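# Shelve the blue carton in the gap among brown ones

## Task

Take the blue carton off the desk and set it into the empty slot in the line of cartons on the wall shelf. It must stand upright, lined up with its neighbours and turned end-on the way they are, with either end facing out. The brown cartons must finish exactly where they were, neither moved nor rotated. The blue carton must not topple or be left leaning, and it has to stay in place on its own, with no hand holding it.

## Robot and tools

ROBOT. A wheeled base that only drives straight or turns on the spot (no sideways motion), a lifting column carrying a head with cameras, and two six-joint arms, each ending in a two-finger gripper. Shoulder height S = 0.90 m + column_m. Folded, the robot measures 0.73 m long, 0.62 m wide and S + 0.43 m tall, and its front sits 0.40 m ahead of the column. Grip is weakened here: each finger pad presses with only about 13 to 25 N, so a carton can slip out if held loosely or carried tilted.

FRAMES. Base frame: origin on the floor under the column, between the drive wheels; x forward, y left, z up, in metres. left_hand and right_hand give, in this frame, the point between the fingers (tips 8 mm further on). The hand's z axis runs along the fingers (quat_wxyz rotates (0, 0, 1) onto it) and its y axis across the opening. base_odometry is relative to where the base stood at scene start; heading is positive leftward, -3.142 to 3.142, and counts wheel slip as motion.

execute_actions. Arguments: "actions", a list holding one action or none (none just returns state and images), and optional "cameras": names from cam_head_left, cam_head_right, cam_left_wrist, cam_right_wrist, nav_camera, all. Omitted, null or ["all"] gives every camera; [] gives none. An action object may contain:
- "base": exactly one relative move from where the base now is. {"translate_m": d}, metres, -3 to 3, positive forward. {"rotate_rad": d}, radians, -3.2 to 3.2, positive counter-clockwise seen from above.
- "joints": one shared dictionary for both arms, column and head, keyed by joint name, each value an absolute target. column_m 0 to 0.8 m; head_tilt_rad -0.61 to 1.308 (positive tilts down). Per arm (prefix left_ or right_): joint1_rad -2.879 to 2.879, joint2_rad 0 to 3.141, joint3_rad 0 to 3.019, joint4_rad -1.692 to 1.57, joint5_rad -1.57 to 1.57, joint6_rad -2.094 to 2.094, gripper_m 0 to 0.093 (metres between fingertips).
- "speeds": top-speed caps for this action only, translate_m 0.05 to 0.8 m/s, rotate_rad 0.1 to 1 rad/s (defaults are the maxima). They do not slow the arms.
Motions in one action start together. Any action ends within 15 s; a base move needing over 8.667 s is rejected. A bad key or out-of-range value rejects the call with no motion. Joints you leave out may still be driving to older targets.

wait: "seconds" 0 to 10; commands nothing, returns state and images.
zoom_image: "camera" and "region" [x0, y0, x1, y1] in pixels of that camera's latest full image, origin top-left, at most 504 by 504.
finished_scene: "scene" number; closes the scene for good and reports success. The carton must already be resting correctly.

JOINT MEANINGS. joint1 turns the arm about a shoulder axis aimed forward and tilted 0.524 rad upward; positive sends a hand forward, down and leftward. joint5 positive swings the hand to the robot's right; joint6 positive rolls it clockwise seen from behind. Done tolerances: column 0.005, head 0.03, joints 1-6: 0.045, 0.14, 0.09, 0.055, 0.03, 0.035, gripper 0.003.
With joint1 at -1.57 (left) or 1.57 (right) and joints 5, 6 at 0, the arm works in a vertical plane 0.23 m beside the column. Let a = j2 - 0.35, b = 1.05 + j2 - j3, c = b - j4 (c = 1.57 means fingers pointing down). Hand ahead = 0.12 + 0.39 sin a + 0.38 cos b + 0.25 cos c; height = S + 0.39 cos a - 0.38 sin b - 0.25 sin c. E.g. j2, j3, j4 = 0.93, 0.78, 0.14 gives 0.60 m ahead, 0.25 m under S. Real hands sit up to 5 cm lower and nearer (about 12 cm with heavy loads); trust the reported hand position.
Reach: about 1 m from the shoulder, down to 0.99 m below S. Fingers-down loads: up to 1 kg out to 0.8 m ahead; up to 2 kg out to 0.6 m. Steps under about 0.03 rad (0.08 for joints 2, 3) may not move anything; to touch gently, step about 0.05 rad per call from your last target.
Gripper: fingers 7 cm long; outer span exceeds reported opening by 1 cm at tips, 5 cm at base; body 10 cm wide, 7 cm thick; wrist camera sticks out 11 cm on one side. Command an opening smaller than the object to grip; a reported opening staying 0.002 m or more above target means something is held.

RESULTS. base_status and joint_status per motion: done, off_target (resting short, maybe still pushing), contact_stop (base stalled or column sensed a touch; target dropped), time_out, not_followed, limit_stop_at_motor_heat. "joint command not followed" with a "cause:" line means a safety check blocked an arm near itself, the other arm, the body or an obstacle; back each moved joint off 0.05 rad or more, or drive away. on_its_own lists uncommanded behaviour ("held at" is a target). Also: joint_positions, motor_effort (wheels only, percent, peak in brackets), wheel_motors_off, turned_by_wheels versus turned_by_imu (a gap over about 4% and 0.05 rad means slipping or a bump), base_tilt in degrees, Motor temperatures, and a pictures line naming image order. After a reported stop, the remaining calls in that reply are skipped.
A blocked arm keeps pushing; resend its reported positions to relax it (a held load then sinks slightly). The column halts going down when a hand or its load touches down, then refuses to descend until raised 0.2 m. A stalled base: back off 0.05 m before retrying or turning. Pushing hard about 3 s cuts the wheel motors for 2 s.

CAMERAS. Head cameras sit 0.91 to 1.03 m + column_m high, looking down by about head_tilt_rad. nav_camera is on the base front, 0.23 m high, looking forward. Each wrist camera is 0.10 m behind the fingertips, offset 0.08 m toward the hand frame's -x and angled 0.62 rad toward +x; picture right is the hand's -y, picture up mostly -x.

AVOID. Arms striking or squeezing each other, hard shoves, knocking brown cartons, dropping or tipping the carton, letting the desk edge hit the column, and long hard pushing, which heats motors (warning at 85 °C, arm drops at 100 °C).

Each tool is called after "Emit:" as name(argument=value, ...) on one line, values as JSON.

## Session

Emit:
execute_actions(actions=[])

Scene clock: 0.00 s.
Motor temperatures (°C, as the motors report them): left_arm=[27 26 29 26 28 26] | right_arm=[29 29 27 26 26 28]
base_odometry: x=+0.000 y=+0.000 heading=+0.000 (m, m, rad; odometry frame)
turned_by_wheels: +0.000 (rad since the last result)
turned_by_imu: +0.000 (rad since the last result)
base_tilt: forward=+0.2 right=-0.3 (deg)
base_status: not commanded
joint_positions: column_m=+0.555 head_tilt_rad=+0.857 left_joint1_rad=-1.583 left_joint2_rad=+0.912 left_joint3_rad=+0.397 left_joint4_rad=-0.950 left_joint5_rad=-0.039 left_joint6_rad=+0.098 left_gripper_m=+0.095 right_joint1_rad=+1.564 right_joint2_rad=+0.892 right_joint3_rad=+0.437 right_joint4_rad=-0.962 right_joint5_rad=+0.052 right_joint6_rad=-0.047 right_gripper_m=+0.095
joint_status: not commanded
wheel_motors_off: 0
motor_effort: left_wheel=+2 right_wheel=+5 (%)
left_hand: x=+0.1351 y=+0.2288 z=+1.2559 quat_wxyz=(+0.453, -0.058, -0.889, +0.008) (m; base frame)
right_hand: x=+0.1585 y=-0.2359 z=+1.2517 quat_wxyz=(+0.432, +0.030, -0.901, +0.015) (m; base frame)
pictures: cam_head_left, cam_head_right, cam_left_wrist, cam_right_wrist, nav_camera
Images, in order (width x height): cam_head_left 504x504, cam_head_right 504x504, cam_left_wrist 504x504, cam_right_wrist 504x504, nav_camera 504x504.

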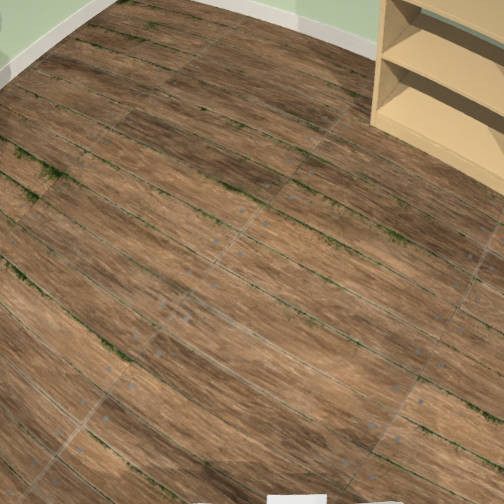

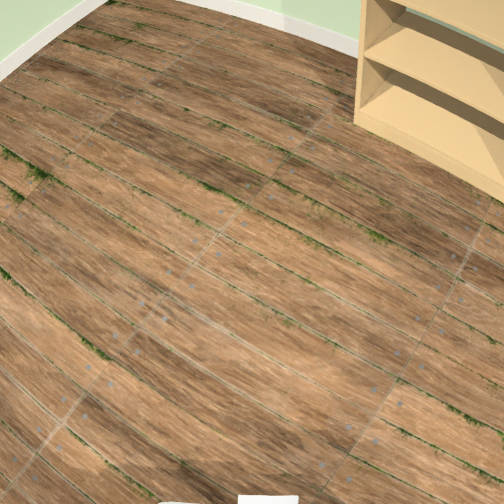

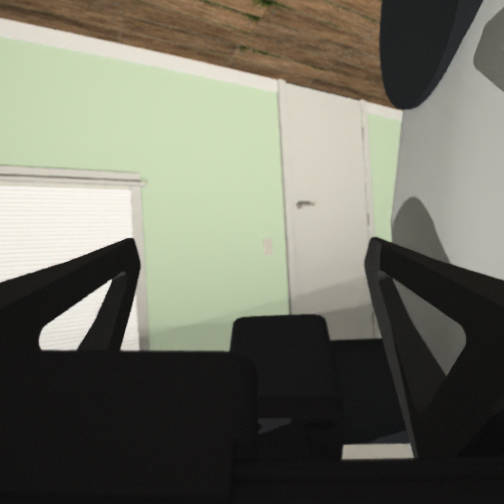

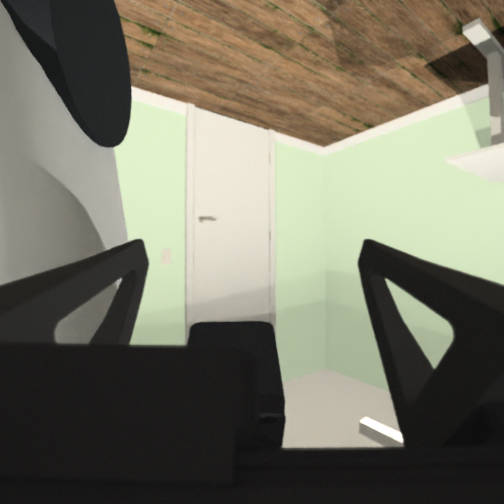

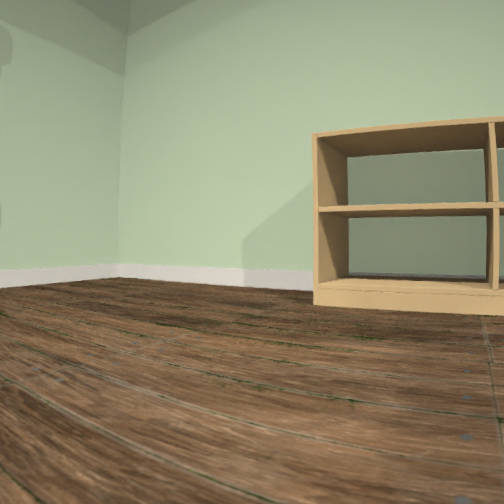

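Similar layout.

Emit:
execute_actions(actions=[{"base":{"rotate_rad":-2.1},"joints":{"head_tilt_rad":0.6,"right_joint1_rad":1.63,"right_joint2_rad":1.25,"right_joint3_rad":1.1,"right_joint4_rad":-0.37,"right_joint5_rad":0,"right_joint6_rad":0}}], cameras=["cam_head_left","cam_head_right","nav_camera"])

Scene clock: 3.77 s.
Motor temperatures (°C, as the motors report them): left_arm=[27 26 29 26 28 26] | right_arm=[29 29 27 26 26 28]
base_odometry: x=+0.000 y=+0.000 heading=-2.099 (m, m, rad; odometry frame)
turned_by_wheels: -2.099 (rad since the last result)
turned_by_imu: -2.091 (rad since the last result)
base_tilt: forward=+0.2 right=-0.4 (deg)
base_status: done
joint_positions: column_m=+0.555 head_tilt_rad=+0.617 left_joint1_rad=-1.583 left_joint2_rad=+0.912 left_joint3_rad=+0.397 left_joint4_rad=-0.950 left_joint5_rad=-0.039 left_joint6_rad=+0.098 left_gripper_m=+0.095 right_joint1_rad=+1.630 right_joint2_rad=+1.243 right_joint3_rad=+1.108 right_joint4_rad=-0.374 right_joint5_rad=+0.000 right_joint6_rad=-0.009 right_gripper_m=+0.095
joint_status: all done
wheel_motors_off: 0
motor_effort: left_wheel=+4(44) right_wheel=-6(39) (%)
left_hand: x=+0.1351 y=+0.2288 z=+1.2559 quat_wxyz=(+0.453, -0.058, -0.889, +0.008) (m; base frame)
right_hand: x=+0.5727 y=-0.1922 z=+1.0993 quat_wxyz=(-0.008, +0.019, -0.999, -0.026) (m; base frame)
pictures: cam_head_left, cam_head_right, nav_camera
Images, in order (width x height): cam_head_left 504x504, cam_head_right 504x504, nav_camera 504x504.

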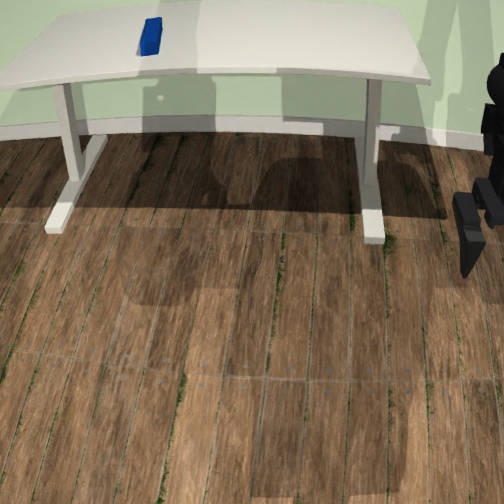

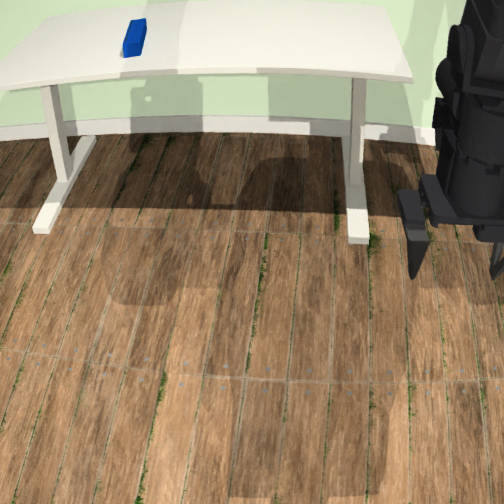

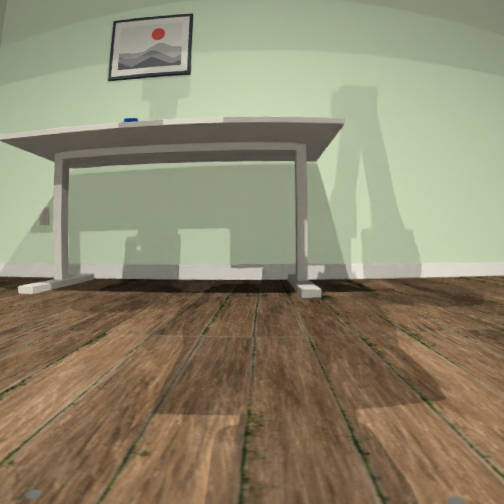

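Emit:
execute_actions(actions=[{"base":{"rotate_rad":0.33},"joints":{"right_joint1_rad":1.57,"right_joint2_rad":0.89,"right_joint3_rad":0.43,"right_joint4_rad":-0.97,"left_joint1_rad":-1.6,"left_joint2_rad":1.25,"left_joint3_rad":1.1,"left_joint4_rad":-0.37,"left_joint5_rad":0,"left_joint6_rad":0}}], cameras=[])

Emit:
execute_actions(actions=[{"base":{"translate_m":1.4},"joints":{"column_m":0.45}}], cameras=[])

Emit:
execute_actions(actions=[{"base":{"rotate_rad":-0.4},"joints":{"head_tilt_rad":0.65}}], cameras=["cam_head_left","cam_head_right","nav_camera","cam_left_wrist"])

Scene clock: 5.87 s.
Motor temperatures (°C, as the motors report them): left_arm=[27 26 29 26 28 26] | right_arm=[29 29 27 26 26 28]
base_odometry: x=+0.000 y=+0.000 heading=-1.770 (m, m, rad; odometry frame)
turned_by_wheels: +0.329 (rad since the last result)
turned_by_imu: +0.330 (rad since the last result)
base_tilt: forward=+0.1 right=-0.3 (deg)
base_status: done
joint_positions: column_m=+0.555 head_tilt_rad=+0.617 left_joint1_rad=-1.593 left_joint2_rad=+1.250 left_joint3_rad=+1.100 left_joint4_rad=-0.367 left_joint5_rad=-0.002 left_joint6_rad=+0.011 left_gripper_m=+0.095 right_joint1_rad=+1.566 right_joint2_rad=+0.888 right_joint3_rad=+0.425 right_joint4_rad=-0.957 right_joint5_rad=+0.001 right_joint6_rad=-0.009 right_gripper_m=+0.095
joint_status: all done
wheel_motors_off: 0
motor_effort: left_wheel=-4(26) right_wheel=+3(27) (%)
left_hand: x=+0.5672 y=+0.2124 z=+1.0941 quat_wxyz=(-0.003, -0.011, -1.000, +0.009) (m; base frame)
right_hand: x=+0.1535 y=-0.2267 z=+1.2527 quat_wxyz=(+0.434, +0.002, -0.901, +0.000) (m; base frame)
pictures: none
No camera images: the call's "cameras" was empty. Leave "cameras" out to get every camera's image.

Scene clock: 9.87 s.
Motor temperatures (°C, as the motors report them): left_arm=[27 27 29 26 28 26] | right_arm=[29 29 27 26 26 28]
base_odometry: x=-0.278 y=-1.372 heading=-1.772 (m, m, rad; odometry frame)
turned_by_wheels: -0.002 (rad since the last result)
turned_by_imu: +0.002 (rad since the last result)
base_tilt: forward=+0.1 right=-0.3 (deg)
base_status: done
joint_positions: column_m=+0.450 head_tilt_rad=+0.617 left_joint1_rad=-1.593 left_joint2_rad=+1.250 left_joint3_rad=+1.099 left_joint4_rad=-0.367 left_joint5_rad=-0.002 left_joint6_rad=+0.011 left_gripper_m=+0.095 right_joint1_rad=+1.566 right_joint2_rad=+0.888 right_joint3_rad=+0.431 right_joint4_rad=-0.957 right_joint5_rad=+0.001 right_joint6_rad=-0.009 right_gripper_m=+0.095
joint_status: all done
wheel_motors_off: 0
motor_effort: left_wheel=-1(43) right_wheel=+2(63) (%)
left_hand: x=+0.5663 y=+0.2124 z=+0.9885 quat_wxyz=(-0.003, -0.011, -1.000, +0.009) (m; base frame)
right_hand: x=+0.1564 y=-0.2267 z=+1.1464 quat_wxyz=(+0.431, +0.002, -0.902, +0.000) (m; base frame)
pictures: none
No camera images: the call's "cameras" was empty. Leave "cameras" out to get every camera's image.

Scene clock: 11.63 s.
Motor temperatures (°C, as the motors report them): left_arm=[27 27 29 26 28 26] | right_arm=[29 29 27 26 26 28]
base_odometry: x=-0.278 y=-1.372 heading=-2.171 (m, m, rad; odometry frame)
turned_by_wheels: -0.399 (rad since the last result)
turned_by_imu: -0.396 (rad since the last result)
base_tilt: forward=+0.2 right=-0.4 (deg)
base_status: done
joint_positions: column_m=+0.450 head_tilt_rad=+0.653 left_joint1_rad=-1.594 left_joint2_rad=+1.250 left_joint3_rad=+1.099 left_joint4_rad=-0.367 left_joint5_rad=-0.002 left_joint6_rad=+0.011 left_gripper_m=+0.095 right_joint1_rad=+1.566 right_joint2_rad=+0.888 right_joint3_rad=+0.431 right_joint4_rad=-0.957 right_joint5_rad=+0.001 right_joint6_rad=-0.009 right_gripper_m=+0.095
joint_status: all done
wheel_motors_off: 0
motor_effort: left_wheel=+2(36) right_wheel=-3(52) (%)
left_hand: x=+0.5663 y=+0.2117 z=+0.9885 quat_wxyz=(-0.003, -0.011, -1.000, +0.009) (m; base frame)
right_hand: x=+0.1564 y=-0.2267 z=+1.1464 quat_wxyz=(+0.431, +0.002, -0.902, +0.000) (m; base frame)
pictures: cam_head_left, cam_head_right, cam_left_wrist, nav_camera
Images, in order (width x height): cam_head_left 504x504, cam_head_right 504x504, cam_left_wrist 504x504, nav_camera 504x504.

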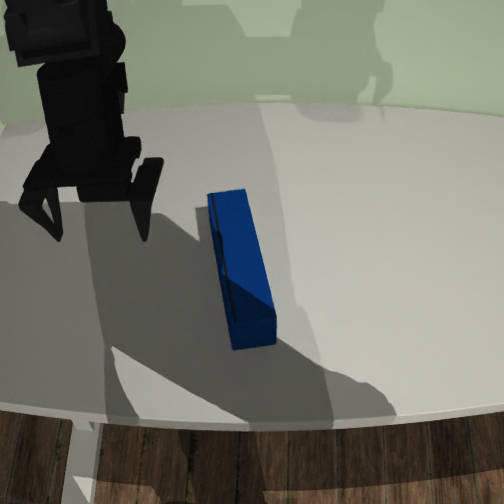

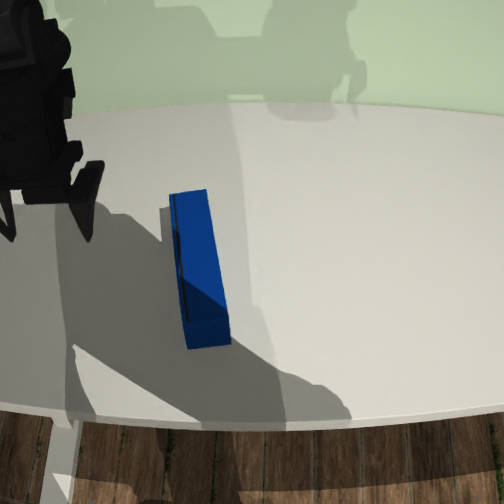

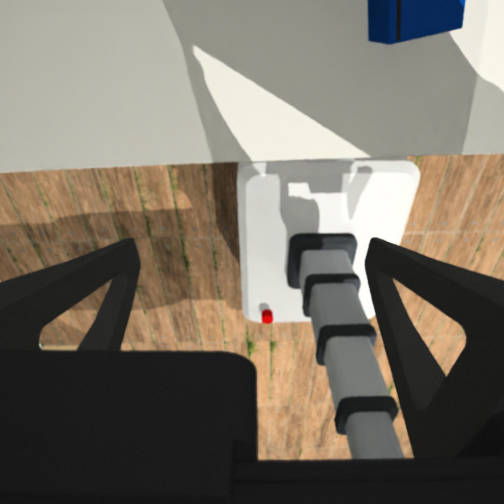

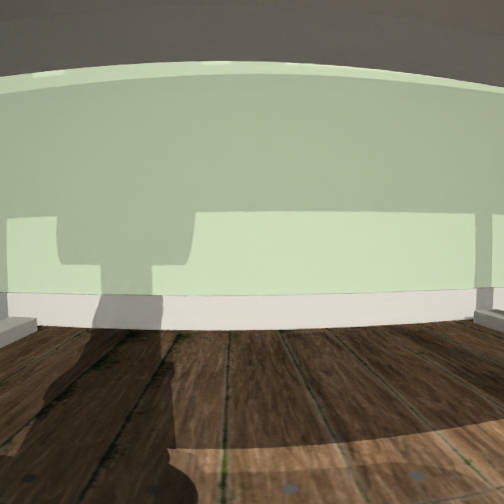

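Emit:
execute_actions(actions=[{"base":{"rotate_rad":-0.1}}], cameras=[])

Emit:
execute_actions(actions=[{"base":{"translate_m":-0.4},"joints":{"left_joint2_rad":0.9,"left_joint3_rad":0.41,"left_joint4_rad":-0.96}}], cameras=[])

Emit:
execute_actions(actions=[{"base":{"rotate_rad":0.3},"joints":{"right_joint1_rad":1.6,"right_joint2_rad":1.25,"right_joint3_rad":1.1,"right_joint4_rad":-0.37,"right_joint5_rad":0,"right_joint6_rad":0}}], cameras=[])

Emit:
execute_actions(actions=[{"base":{"translate_m":0.5},"joints":{"head_tilt_rad":0.75}}], cameras=["cam_head_left","cam_head_right","cam_right_wrist"])

Scene clock: 13.30 s.
Motor temperatures (°C, as the motors report them): left_arm=[27 27 29 26 28 26] | right_arm=[29 29 27 26 26 28]
base_odometry: x=-0.278 y=-1.372 heading=-2.270 (m, m, rad; odometry frame)
turned_by_wheels: -0.099 (rad since the last result)
turned_by_imu: -0.098 (rad since the last result)
base_tilt: forward=+0.1 right=-0.4 (deg)
base_status: done
joint_positions: column_m=+0.450 head_tilt_rad=+0.653 left_joint1_rad=-1.594 left_joint2_rad=+1.250 left_joint3_rad=+1.099 left_joint4_rad=-0.367 left_joint5_rad=-0.002 left_joint6_rad=+0.011 left_gripper_m=+0.095 right_joint1_rad=+1.566 right_joint2_rad=+0.888 right_joint3_rad=+0.431 right_joint4_rad=-0.957 right_joint5_rad=+0.001 right_joint6_rad=-0.009 right_gripper_m=+0.095
joint_status: not commanded
wheel_motors_off: 0
motor_effort: left_wheel=+4(28) right_wheel=-3(34) (%)
left_hand: x=+0.5663 y=+0.2117 z=+0.9885 quat_wxyz=(-0.003, -0.011, -1.000, +0.009) (m; base frame)
right_hand: x=+0.1564 y=-0.2267 z=+1.1464 quat_wxyz=(+0.431, +0.002, -0.902, +0.000) (m; base frame)
pictures: none
No camera images: the call's "cameras" was empty. Leave "cameras" out to get every camera's image.

Scene clock: 15.60 s.
Motor temperatures (°C, as the motors report them): left_arm=[27 27 29 26 28 26] | right_arm=[29 29 27 26 26 28]
base_odometry: x=-0.021 y=-1.066 heading=-2.270 (m, m, rad; odometry frame)
turned_by_wheels: -0.001 (rad since the last result)
turned_by_imu: -0.001 (rad since the last result)
base_tilt: forward=+0.1 right=-0.2 (deg)
base_status: done
joint_positions: column_m=+0.450 head_tilt_rad=+0.654 left_joint1_rad=-1.594 left_joint2_rad=+0.896 left_joint3_rad=+0.405 left_joint4_rad=-0.956 left_joint5_rad=-0.002 left_joint6_rad=+0.011 left_gripper_m=+0.095 right_joint1_rad=+1.566 right_joint2_rad=+0.888 right_joint3_rad=+0.427 right_joint4_rad=-0.957 right_joint5_rad=+0.001 right_joint6_rad=-0.009 right_gripper_m=+0.095
joint_status: all done
wheel_motors_off: 0
motor_effort: left_wheel=-2(51) right_wheel=+0(55) (%)
left_hand: x=+0.1416 y=+0.2200 z=+1.1504 quat_wxyz=(+0.445, -0.015, -0.895, +0.008) (m; base frame)
right_hand: x=+0.1548 y=-0.2267 z=+1.1469 quat_wxyz=(+0.432, +0.002, -0.902, +0.000) (m; base frame)
pictures: none
No camera images: the call's "cameras" was empty. Leave "cameras" out to get every camera's image.

Scene clock: 17.20 s.
Motor temperatures (°C, as the motors report them): left_arm=[27 27 29 26 28 26] | right_arm=[29 30 27 26 26 28]
base_odometry: x=-0.021 y=-1.066 heading=-1.972 (m, m, rad; odometry frame)
turned_by_wheels: +0.299 (rad since the last result)
turned_by_imu: +0.297 (rad since the last result)
base_tilt: forward=+0.2 right=-0.2 (deg)
base_status: done
joint_positions: column_m=+0.450 head_tilt_rad=+0.654 left_joint1_rad=-1.594 left_joint2_rad=+0.896 left_joint3_rad=+0.407 left_joint4_rad=-0.956 left_joint5_rad=-0.002 left_joint6_rad=+0.011 left_gripper_m=+0.095 right_joint1_rad=+1.597 right_joint2_rad=+1.243 right_joint3_rad=+1.110 right_joint4_rad=-0.374 right_joint5_rad=+0.001 right_joint6_rad=-0.009 right_gripper_m=+0.095
joint_status: all done
wheel_motors_off: 0
motor_effort: left_wheel=-1(36) right_wheel=+1(54) (%)
left_hand: x=+0.1424 y=+0.2200 z=+1.1501 quat_wxyz=(+0.444, -0.015, -0.896, +0.008) (m; base frame)
right_hand: x=+0.5740 y=-0.2108 z=+0.9936 quat_wxyz=(-0.008, +0.011, -1.000, -0.011) (m; base frame)
pictures: none
No camera images: the call's "cameras" was empty. Leave "cameras" out to get every camera's image.

Scene clock: 19.83 s.
Motor temperatures (°C, as the motors report them): left_arm=[27 27 29 26 28 26] | right_arm=[29 30 27 26 26 28]
base_odometry: x=-0.216 y=-1.526 heading=-1.971 (m, m, rad; odometry frame)
turned_by_wheels: +0.000 (rad since the last result)
turned_by_imu: +0.003 (rad since the last result)
base_tilt: forward=+0.1 right=-0.3 (deg)
base_status: done
joint_positions: column_m=+0.450 head_tilt_rad=+0.753 left_joint1_rad=-1.594 left_joint2_rad=+0.896 left_joint3_rad=+0.413 left_joint4_rad=-0.956 left_joint5_rad=-0.002 left_joint6_rad=+0.011 left_gripper_m=+0.095 right_joint1_rad=+1.597 right_joint2_rad=+1.243 right_joint3_rad=+1.105 right_joint4_rad=-0.374 right_joint5_rad=+0.001 right_joint6_rad=-0.009 right_gripper_m=+0.095
joint_status: all done
wheel_motors_off: 0
motor_effort: left_wheel=+0(50) right_wheel=+0(60) (%)
left_hand: x=+0.1453 y=+0.2200 z=+1.1491 quat_wxyz=(+0.442, -0.015, -0.897, +0.008) (m; base frame)
right_hand: x=+0.5705 y=-0.2108 z=+0.9925 quat_wxyz=(-0.005, +0.011, -1.000, -0.011) (m; base frame)
pictures: cam_head_left, cam_head_right, cam_right_wrist
Images, in order (width x height): cam_head_left 504x504, cam_head_right 504x504, cam_right_wrist 504x504.

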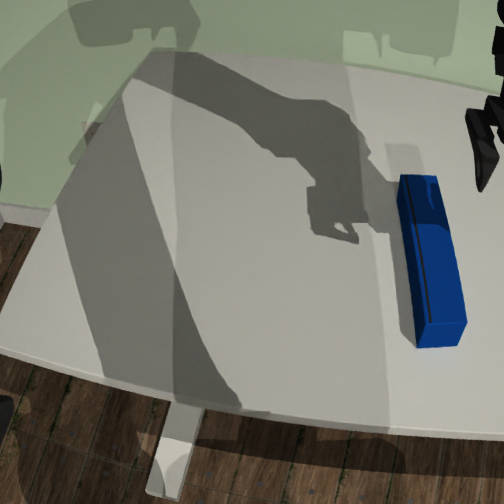

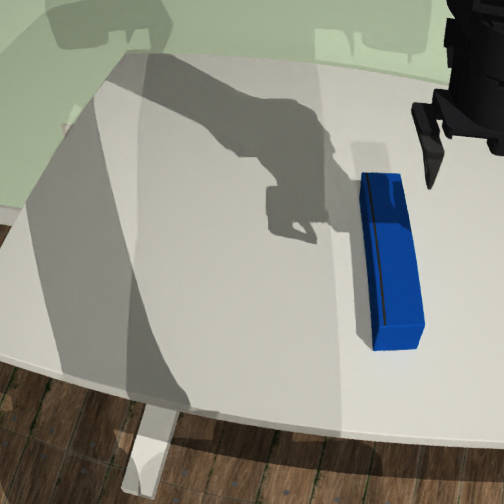

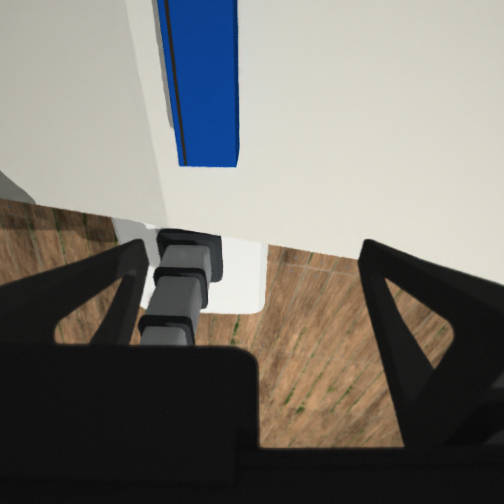

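Emit:
execute_actions(actions=[{"base":{"translate_m":0.075},"joints":{"column_m":0.29,"right_joint1_rad":1.655}}], cameras=["cam_head_right","cam_right_wrist"])

Scene clock: 22.63 s.
Motor temperatures (°C, as the motors report them): left_arm=[27 27 29 26 28 26] | right_arm=[29 30 27 26 26 28]
base_odometry: x=-0.245 y=-1.595 heading=-1.971 (m, m, rad; odometry frame)
turned_by_wheels: +0.000 (rad since the last result)
turned_by_imu: +0.001 (rad since the last result)
base_tilt: forward=+0.1 right=-0.3 (deg)
base_status: done
joint_positions: column_m=+0.290 head_tilt_rad=+0.753 left_joint1_rad=-1.594 left_joint2_rad=+0.896 left_joint3_rad=+0.413 left_joint4_rad=-0.956 left_joint5_rad=-0.002 left_joint6_rad=+0.011 left_gripper_m=+0.095 right_joint1_rad=+1.661 right_joint2_rad=+1.244 right_joint3_rad=+1.103 right_joint4_rad=-0.374 right_joint5_rad=+0.000 right_joint6_rad=-0.009 right_gripper_m=+0.095
joint_status: all done
wheel_motors_off: 0
motor_effort: left_wheel=+0(28) right_wheel=-1(29) (%)
left_hand: x=+0.1455 y=+0.2200 z=+0.9890 quat_wxyz=(+0.442, -0.015, -0.897, +0.008) (m; base frame)
right_hand: x=+0.5687 y=-0.1755 z=+0.8339 quat_wxyz=(-0.005, +0.027, -0.999, -0.039) (m; base frame)
pictures: cam_head_right, cam_right_wrist
Images, in order (width x height): cam_head_right 504x504, cam_right_wrist 504x504.

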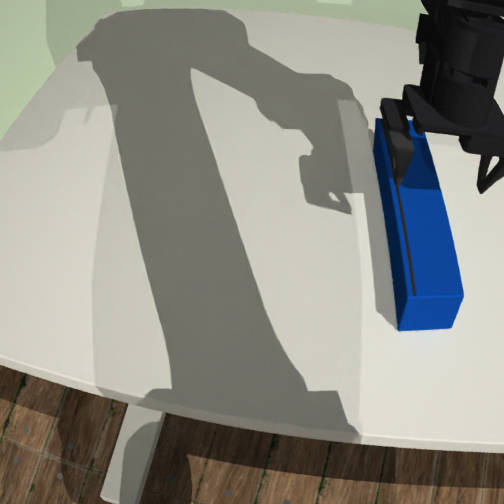

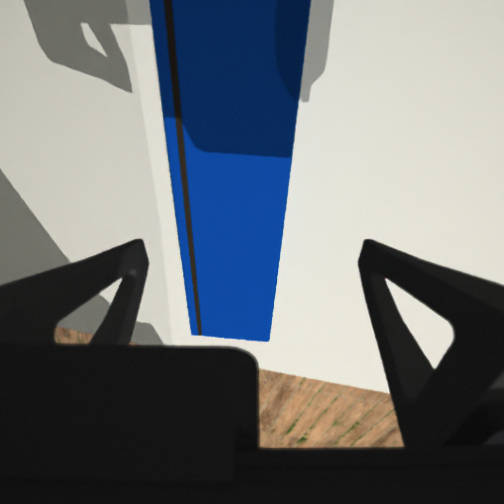

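Emit:
execute_actions(actions=[{"joints":{"column_m":0.275,"right_joint1_rad":1.68}}], cameras=["cam_right_wrist"])

Emit:
execute_actions(actions=[{"joints":{"column_m":0.225}}], cameras=["cam_right_wrist","cam_head_right"])

Scene clock: 23.53 s.
Motor temperatures (°C, as the motors report them): left_arm=[27 27 29 26 28 26] | right_arm=[29 30 27 26 26 28]
base_odometry: x=-0.245 y=-1.595 heading=-1.971 (m, m, rad; odometry frame)
turned_by_wheels: +0.000 (rad since the last result)
turned_by_imu: +0.000 (rad since the last result)
base_tilt: forward=+0.1 right=-0.3 (deg)
base_status: not commanded
joint_positions: column_m=+0.275 head_tilt_rad=+0.753 left_joint1_rad=-1.594 left_joint2_rad=+0.896 left_joint3_rad=+0.413 left_joint4_rad=-0.956 left_joint5_rad=-0.002 left_joint6_rad=+0.011 left_gripper_m=+0.095 right_joint1_rad=+1.675 right_joint2_rad=+1.244 right_joint3_rad=+1.103 right_joint4_rad=-0.374 right_joint5_rad=+0.000 right_joint6_rad=-0.009 right_gripper_m=+0.095
joint_status: all done
wheel_motors_off: 0
motor_effort: left_wheel=+0(1) right_wheel=+0(1) (%)
left_hand: x=+0.1455 y=+0.2200 z=+0.9740 quat_wxyz=(+0.442, -0.015, -0.897, +0.008) (m; base frame)
right_hand: x=+0.5682 y=-0.1677 z=+0.8194 quat_wxyz=(-0.005, +0.030, -0.999, -0.045) (m; base frame)
pictures: cam_right_wrist
Images, in order (width x height): cam_right_wrist 504x504.

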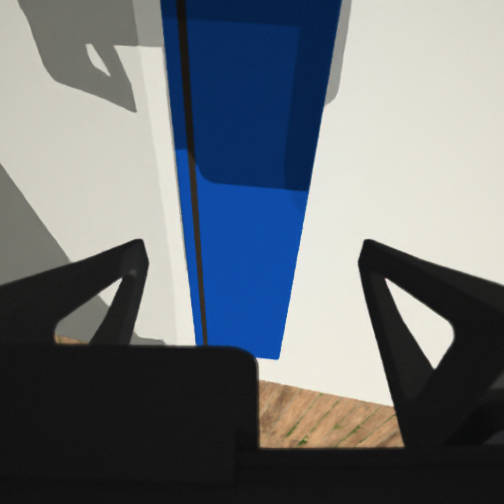

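Scene clock: 24.77 s.
Motor temperatures (°C, as the motors report them): left_arm=[27 27 29 26 28 26] | right_arm=[29 30 27 26 26 28]
base_odometry: x=-0.245 y=-1.595 heading=-1.971 (m, m, rad; odometry frame)
turned_by_wheels: +0.000 (rad since the last result)
turned_by_imu: +0.001 (rad since the last result)
base_tilt: forward=+0.2 right=-0.4 (deg)
base_status: not commanded
joint_positions: column_m=+0.225 head_tilt_rad=+0.753 left_joint1_rad=-1.594 left_joint2_rad=+0.896 left_joint3_rad=+0.413 left_joint4_rad=-0.956 left_joint5_rad=-0.002 left_joint6_rad=+0.011 left_gripper_m=+0.095 right_joint1_rad=+1.675 right_joint2_rad=+1.244 right_joint3_rad=+1.103 right_joint4_rad=-0.374 right_joint5_rad=+0.000 right_joint6_rad=-0.009 right_gripper_m=+0.095
joint_status: all done
wheel_motors_off: 0
motor_effort: left_wheel=+0(1) right_wheel=+1(3) (%)
left_hand: x=+0.1455 y=+0.2200 z=+0.9240 quat_wxyz=(+0.442, -0.015, -0.897, +0.008) (m; base frame)
right_hand: x=+0.5682 y=-0.1677 z=+0.7694 quat_wxyz=(-0.005, +0.030, -0.999, -0.045) (m; base frame)
pictures: cam_head_right, cam_right_wrist
Images, in order (width x height): cam_head_right 504x504, cam_right_wrist 504x504.

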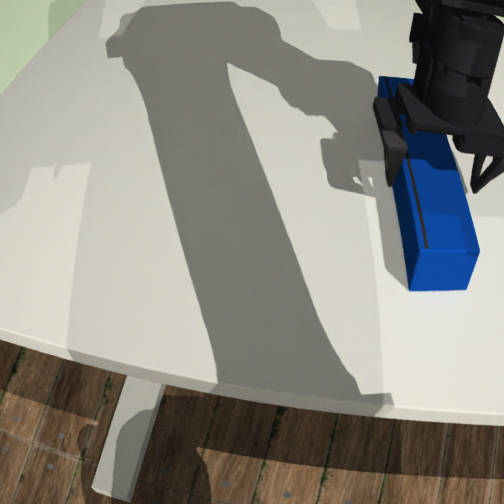

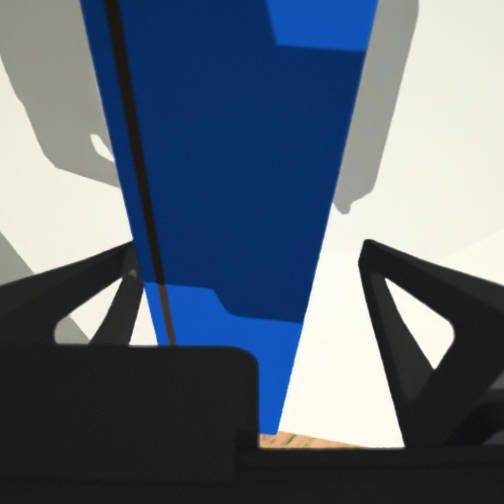

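Emit:
execute_actions(actions=[{"joints":{"column_m":0.213}}], cameras=[])

Emit:
execute_actions(actions=[{"joints":{"right_gripper_m":0.0}}], cameras=["cam_right_wrist"])

Emit:
execute_actions(actions=[{"joints":{"column_m":0.42,"head_tilt_rad":0.45}}], cameras=["cam_right_wrist","cam_head_right"])

Scene clock: 25.67 s.
Motor temperatures (°C, as the motors report them): left_arm=[27 27 29 26 28 26] | right_arm=[29 30 27 26 26 28]
base_odometry: x=-0.245 y=-1.595 heading=-1.971 (m, m, rad; odometry frame)
turned_by_wheels: +0.000 (rad since the last result)
turned_by_imu: +0.000 (rad since the last result)
base_tilt: forward=+0.2 right=-0.4 (deg)
base_status: not commanded
joint_positions: column_m=+0.213 head_tilt_rad=+0.753 left_joint1_rad=-1.594 left_joint2_rad=+0.896 left_joint3_rad=+0.413 left_joint4_rad=-0.956 left_joint5_rad=-0.002 left_joint6_rad=+0.011 left_gripper_m=+0.095 right_joint1_rad=+1.675 right_joint2_rad=+1.245 right_joint3_rad=+1.103 right_joint4_rad=-0.374 right_joint5_rad=+0.000 right_joint6_rad=-0.009 right_gripper_m=+0.095
joint_status: all done
wheel_motors_off: 0
motor_effort: left_wheel=+0(0) right_wheel=+1(1) (%)
left_hand: x=+0.1455 y=+0.2200 z=+0.9120 quat_wxyz=(+0.442, -0.015, -0.897, +0.008) (m; base frame)
right_hand: x=+0.5680 y=-0.1677 z=+0.7572 quat_wxyz=(-0.004, +0.030, -0.999, -0.045) (m; base frame)
pictures: none
No camera images: the call's "cameras" was empty. Leave "cameras" out to get every camera's image.

Scene clock: 26.40 s.
Motor temperatures (°C, as the motors report them): left_arm=[27 27 29 26 28 26] | right_arm=[29 30 27 26 26 28]
base_odometry: x=-0.245 y=-1.595 heading=-1.971 (m, m, rad; odometry frame)
turned_by_wheels: +0.000 (rad since the last result)
turned_by_imu: +0.000 (rad since the last result)
base_tilt: forward=+0.1 right=-0.4 (deg)
base_status: not commanded
joint_positions: column_m=+0.213 head_tilt_rad=+0.753 left_joint1_rad=-1.594 left_joint2_rad=+0.896 left_joint3_rad=+0.413 left_joint4_rad=-0.956 left_joint5_rad=-0.002 left_joint6_rad=+0.011 left_gripper_m=+0.095 right_joint1_rad=+1.675 right_joint2_rad=+1.245 right_joint3_rad=+1.103 right_joint4_rad=-0.374 right_joint5_rad=+0.000 right_joint6_rad=-0.008 right_gripper_m=+0.060
joint_status: right_gripper_m off_target (ended at +0.060, target +0.000)
wheel_motors_off: 0
motor_effort: left_wheel=+0(1) right_wheel=-1(2) (%)
left_hand: x=+0.1455 y=+0.2200 z=+0.9120 quat_wxyz=(+0.442, -0.015, -0.897, +0.008) (m; base frame)
right_hand: x=+0.5680 y=-0.1677 z=+0.7572 quat_wxyz=(-0.004, +0.030, -0.999, -0.045) (m; base frame)
pictures: cam_right_wrist
Images, in order (width x height): cam_right_wrist 504x504.

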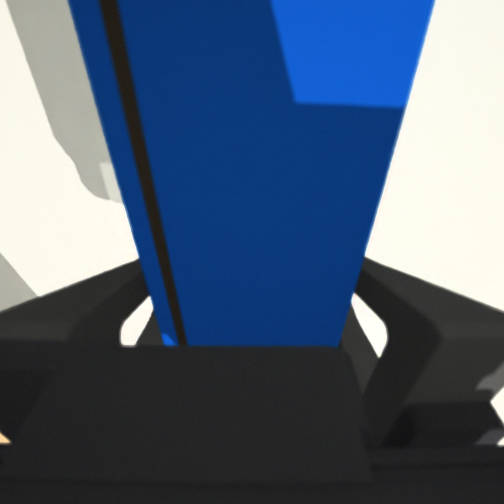

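Scene clock: 29.70 s.
Motor temperatures (°C, as the motors report them): left_arm=[27 27 29 26 28 26] | right_arm=[29 30 27 26 26 28]
base_odometry: x=-0.245 y=-1.595 heading=-1.971 (m, m, rad; odometry frame)
turned_by_wheels: +0.000 (rad since the last result)
turned_by_imu: +0.001 (rad since the last result)
base_tilt: forward=+0.1 right=-0.4 (deg)
base_status: not commanded
joint_positions: column_m=+0.420 head_tilt_rad=+0.468 left_joint1_rad=-1.594 left_joint2_rad=+0.896 left_joint3_rad=+0.413 left_joint4_rad=-0.956 left_joint5_rad=-0.002 left_joint6_rad=+0.011 left_gripper_m=+0.095 right_joint1_rad=+1.675 right_joint2_rad=+1.245 right_joint3_rad=+1.103 right_joint4_rad=-0.374 right_joint5_rad=+0.000 right_joint6_rad=-0.008 right_gripper_m=+0.060
joint_status: all done
wheel_motors_off: 0
motor_effort: left_wheel=+0(1) right_wheel=-1(2) (%)
left_hand: x=+0.1455 y=+0.2200 z=+1.1189 quat_wxyz=(+0.442, -0.015, -0.897, +0.008) (m; base frame)
right_hand: x=+0.5679 y=-0.1677 z=+0.9639 quat_wxyz=(-0.004, +0.030, -0.999, -0.045) (m; base frame)
pictures: cam_head_right, cam_right_wrist
Images, in order (width x height): cam_head_right 504x504, cam_right_wrist 504x504.

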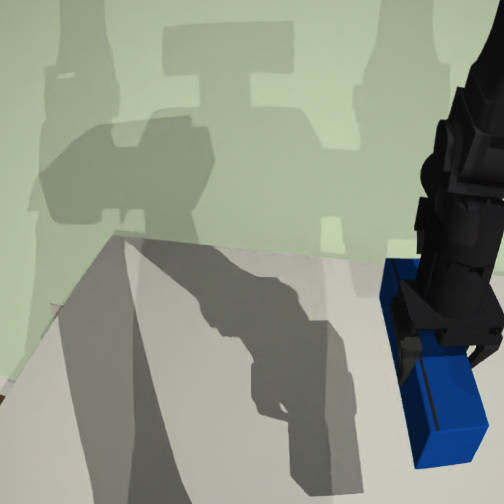

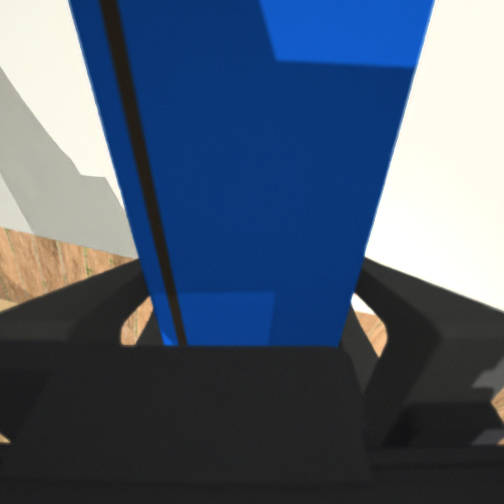

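Emit:
execute_actions(actions=[{"base":{"translate_m":-0.45},"joints":{"column_m":0.6,"right_joint1_rad":1.6},"speeds":{"translate_m":0.5}}], cameras=[])

Emit:
execute_actions(actions=[{"base":{"rotate_rad":2.95},"speeds":{"rotate_rad":0.7}}], cameras=["cam_head_left","cam_head_right","nav_camera"])

Scene clock: 32.87 s.
Motor temperatures (°C, as the motors report them): left_arm=[27 27 29 26 28 26] | right_arm=[29 30 27 26 26 28]
base_odometry: x=-0.070 y=-1.181 heading=-1.972 (m, m, rad; odometry frame)
turned_by_wheels: -0.001 (rad since the last result)
turned_by_imu: +0.000 (rad since the last result)
base_tilt: forward=+0.1 right=-0.4 (deg)
base_status: done
joint_positions: column_m=+0.600 head_tilt_rad=+0.468 left_joint1_rad=-1.594 left_joint2_rad=+0.897 left_joint3_rad=+0.410 left_joint4_rad=-0.956 left_joint5_rad=-0.002 left_joint6_rad=+0.011 left_gripper_m=+0.095 right_joint1_rad=+1.593 right_joint2_rad=+1.246 right_joint3_rad=+1.101 right_joint4_rad=-0.374 right_joint5_rad=+0.001 right_joint6_rad=-0.008 right_gripper_m=+0.060
joint_status: all done
wheel_motors_off: 0
motor_effort: left_wheel=-4(30) right_wheel=-4(29) (%)
left_hand: x=+0.1436 y=+0.2200 z=+1.2995 quat_wxyz=(+0.444, -0.015, -0.896, +0.008) (m; base frame)
right_hand: x=+0.5673 y=-0.2134 z=+1.1406 quat_wxyz=(-0.002, +0.010, -1.000, -0.009) (m; base frame)
pictures: none
No camera images: the call's "cameras" was empty. Leave "cameras" out to get every camera's image.

Scene clock: 38.43 s.
Motor temperatures (°C, as the motors report them): left_arm=[27 27 29 26 28 26] | right_arm=[29 31 27 26 26 28]
base_odometry: x=-0.070 y=-1.181 heading=+0.977 (m, m, rad; odometry frame)
turned_by_wheels: +2.949 (rad since the last result)
turned_by_imu: +2.943 (rad since the last result)
base_tilt: forward=+0.1 right=-0.4 (deg)
base_status: done
joint_positions: column_m=+0.600 head_tilt_rad=+0.468 left_joint1_rad=-1.594 left_joint2_rad=+0.897 left_joint3_rad=+0.410 left_joint4_rad=-0.956 left_joint5_rad=-0.002 left_joint6_rad=+0.011 left_gripper_m=+0.095 right_joint1_rad=+1.598 right_joint2_rad=+1.246 right_joint3_rad=+1.101 right_joint4_rad=-0.374 right_joint5_rad=+0.001 right_joint6_rad=-0.008 right_gripper_m=+0.060
joint_status: not commanded
wheel_motors_off: 0
motor_effort: left_wheel=-5(48) right_wheel=+3(46) (%)
left_hand: x=+0.1436 y=+0.2200 z=+1.2995 quat_wxyz=(+0.444, -0.015, -0.896, +0.008) (m; base frame)
right_hand: x=+0.5673 y=-0.2104 z=+1.1406 quat_wxyz=(-0.002, +0.011, -1.000, -0.011) (m; base frame)
pictures: cam_head_left, cam_head_right, nav_camera
Images, in order (width x height): cam_head_left 504x504, cam_head_right 504x504, nav_camera 504x504.

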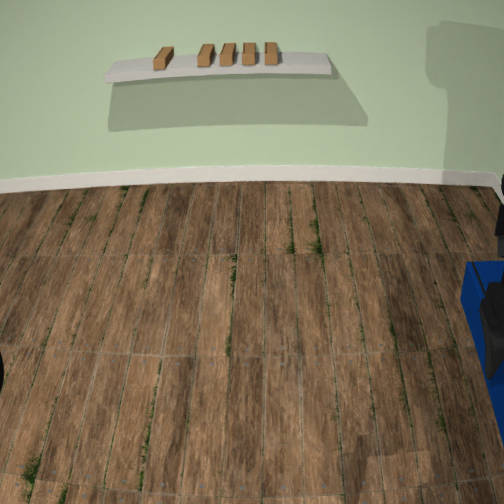

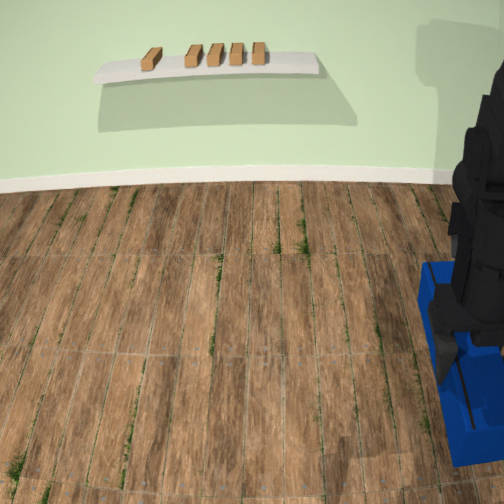

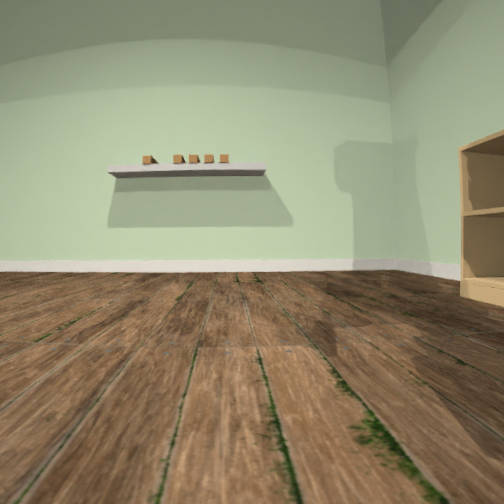

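Emit:
execute_actions(actions=[{"base":{"rotate_rad":0.4},"speeds":{"rotate_rad":0.7}}], cameras=[])

Emit:
execute_actions(actions=[{"base":{"translate_m":1.8},"joints":{"column_m":0.5},"speeds":{"translate_m":0.7}}], cameras=[])

Emit:
execute_actions(actions=[{"base":{"rotate_rad":-0.4},"joints":{"head_tilt_rad":0.6},"speeds":{"rotate_rad":0.7}}], cameras=["cam_head_left","cam_head_right","nav_camera"])

Scene clock: 40.47 s.
Motor temperatures (°C, as the motors report them): left_arm=[27 27 29 26 28 26] | right_arm=[29 31 27 26 26 28]
base_odometry: x=-0.070 y=-1.181 heading=+1.376 (m, m, rad; odometry frame)
turned_by_wheels: +0.399 (rad since the last result)
turned_by_imu: +0.399 (rad since the last result)
base_tilt: forward=+0.1 right=-0.3 (deg)
base_status: done
joint_positions: column_m=+0.600 head_tilt_rad=+0.468 left_joint1_rad=-1.594 left_joint2_rad=+0.897 left_joint3_rad=+0.410 left_joint4_rad=-0.956 left_joint5_rad=-0.002 left_joint6_rad=+0.011 left_gripper_m=+0.095 right_joint1_rad=+1.600 right_joint2_rad=+1.246 right_joint3_rad=+1.101 right_joint4_rad=-0.374 right_joint5_rad=+0.001 right_joint6_rad=-0.008 right_gripper_m=+0.060
joint_status: not commanded
wheel_motors_off: 0
motor_effort: left_wheel=-5(32) right_wheel=+2(28) (%)
left_hand: x=+0.1436 y=+0.2200 z=+1.2995 quat_wxyz=(+0.444, -0.015, -0.896, +0.008) (m; base frame)
right_hand: x=+0.5673 y=-0.2095 z=+1.1406 quat_wxyz=(-0.002, +0.011, -1.000, -0.012) (m; base frame)
pictures: none
No camera images: the call's "cameras" was empty. Leave "cameras" out to get every camera's image.

Scene clock: 45.03 s.
Motor temperatures (°C, as the motors report them): left_arm=[27 27 29 26 28 26] | right_arm=[29 31 27 26 26 28]
base_odometry: x=+0.279 y=+0.585 heading=+1.376 (m, m, rad; odometry frame)
turned_by_wheels: +0.001 (rad since the last result)
turned_by_imu: +0.006 (rad since the last result)
base_tilt: forward=+0.2 right=-0.3 (deg)
base_status: done
joint_positions: column_m=+0.500 head_tilt_rad=+0.468 left_joint1_rad=-1.594 left_joint2_rad=+0.897 left_joint3_rad=+0.411 left_joint4_rad=-0.956 left_joint5_rad=-0.002 left_joint6_rad=+0.011 left_gripper_m=+0.095 right_joint1_rad=+1.600 right_joint2_rad=+1.246 right_joint3_rad=+1.100 right_joint4_rad=-0.374 right_joint5_rad=+0.001 right_joint6_rad=-0.008 right_gripper_m=+0.060
joint_status: all done
wheel_motors_off: 0
motor_effort: left_wheel=+1(49) right_wheel=-1(52) (%)
left_hand: x=+0.1444 y=+0.2200 z=+1.1994 quat_wxyz=(+0.443, -0.015, -0.896, +0.008) (m; base frame)
right_hand: x=+0.5669 y=-0.2095 z=+1.0405 quat_wxyz=(-0.002, +0.011, -1.000, -0.012) (m; base frame)
pictures: none
No camera images: the call's "cameras" was empty. Leave "cameras" out to get every camera's image.

Scene clock: 46.80 s.
Motor temperatures (°C, as the motors report them): left_arm=[27 27 29 26 28 26] | right_arm=[29 31 27 26 26 28]
base_odometry: x=+0.279 y=+0.585 heading=+0.977 (m, m, rad; odometry frame)
turned_by_wheels: -0.399 (rad since the last result)
turned_by_imu: -0.396 (rad since the last result)
base_tilt: forward=+0.1 right=-0.4 (deg)
base_status: done
joint_positions: column_m=+0.500 head_tilt_rad=+0.603 left_joint1_rad=-1.594 left_joint2_rad=+0.897 left_joint3_rad=+0.411 left_joint4_rad=-0.956 left_joint5_rad=-0.002 left_joint6_rad=+0.011 left_gripper_m=+0.095 right_joint1_rad=+1.599 right_joint2_rad=+1.246 right_joint3_rad=+1.100 right_joint4_rad=-0.374 right_joint5_rad=+0.000 right_joint6_rad=-0.008 right_gripper_m=+0.060
joint_status: all done
wheel_motors_off: 0
motor_effort: left_wheel=+2(35) right_wheel=-5(54) (%)
left_hand: x=+0.1444 y=+0.2200 z=+1.1994 quat_wxyz=(+0.443, -0.015, -0.896, +0.008) (m; base frame)
right_hand: x=+0.5669 y=-0.2099 z=+1.0405 quat_wxyz=(-0.002, +0.011, -1.000, -0.012) (m; base frame)
pictures: cam_head_left, cam_head_right, nav_camera
Images, in order (width x height): cam_head_left 504x504, cam_head_right 504x504, nav_camera 504x504.

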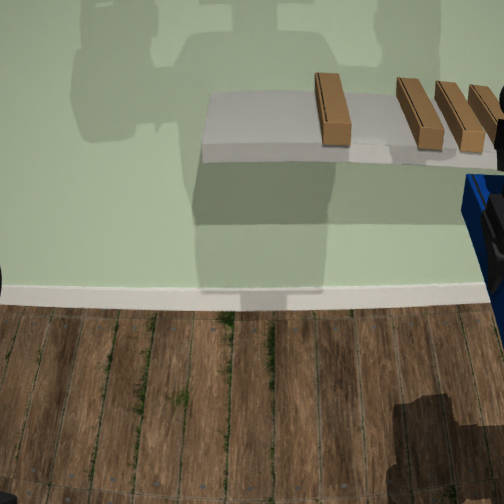

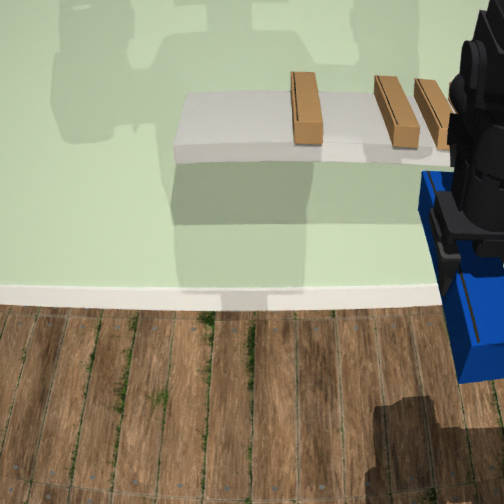

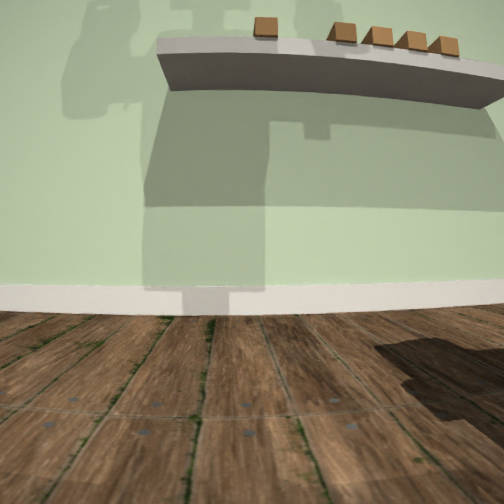

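Emit:
execute_actions(actions=[{"base":{"translate_m":0.7},"joints":{"head_tilt_rad":0.8,"column_m":0.53},"speeds":{"translate_m":0.5}}], cameras=["cam_head_left","cam_head_right","cam_right_wrist"])

Scene clock: 51.83 s.
Motor temperatures (°C, as the motors report them): left_arm=[27 27 29 26 28 26] | right_arm=[29 31 27 26 26 28]
base_odometry: x=+0.671 y=+1.165 heading=+0.977 (m, m, rad; odometry frame)
turned_by_wheels: -0.001 (rad since the last result)
turned_by_imu: +0.003 (rad since the last result)
base_tilt: forward=+0.2 right=-0.3 (deg)
base_status: done
joint_positions: column_m=+0.530 head_tilt_rad=+0.802 left_joint1_rad=-1.594 left_joint2_rad=+0.897 left_joint3_rad=+0.412 left_joint4_rad=-0.956 left_joint5_rad=-0.002 left_joint6_rad=+0.011 left_gripper_m=+0.095 right_joint1_rad=+1.599 right_joint2_rad=+1.247 right_joint3_rad=+1.100 right_joint4_rad=-0.374 right_joint5_rad=+0.000 right_joint6_rad=-0.008 right_gripper_m=+0.060
joint_status: all done
wheel_motors_off: 0
motor_effort: left_wheel=-1(51) right_wheel=+0(47) (%)
left_hand: x=+0.1446 y=+0.2200 z=+1.2292 quat_wxyz=(+0.443, -0.015, -0.896, +0.008) (m; base frame)
right_hand: x=+0.5665 y=-0.2099 z=+1.0702 quat_wxyz=(-0.001, +0.011, -1.000, -0.012) (m; base frame)
pictures: cam_head_left, cam_head_right, cam_right_wrist
Images, in order (width x height): cam_head_left 504x504, cam_head_right 504x504, cam_right_wrist 504x504.

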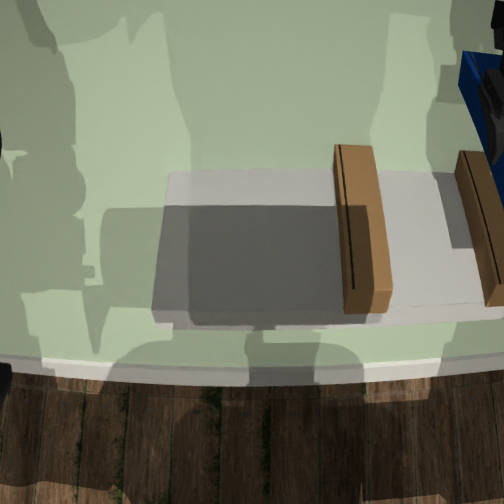

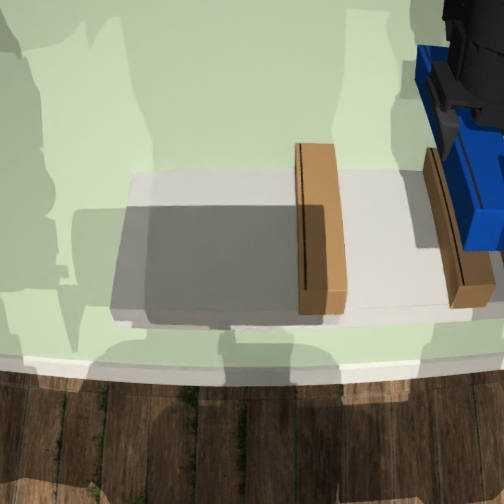

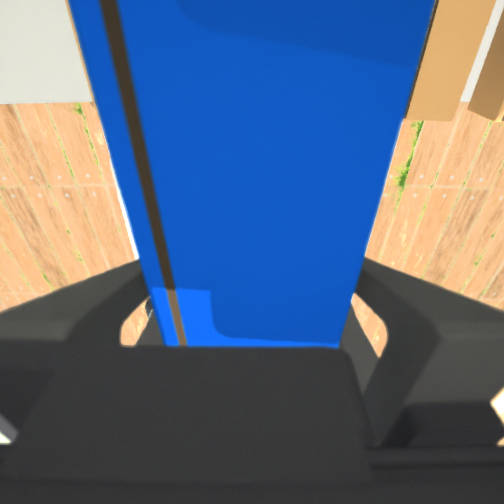

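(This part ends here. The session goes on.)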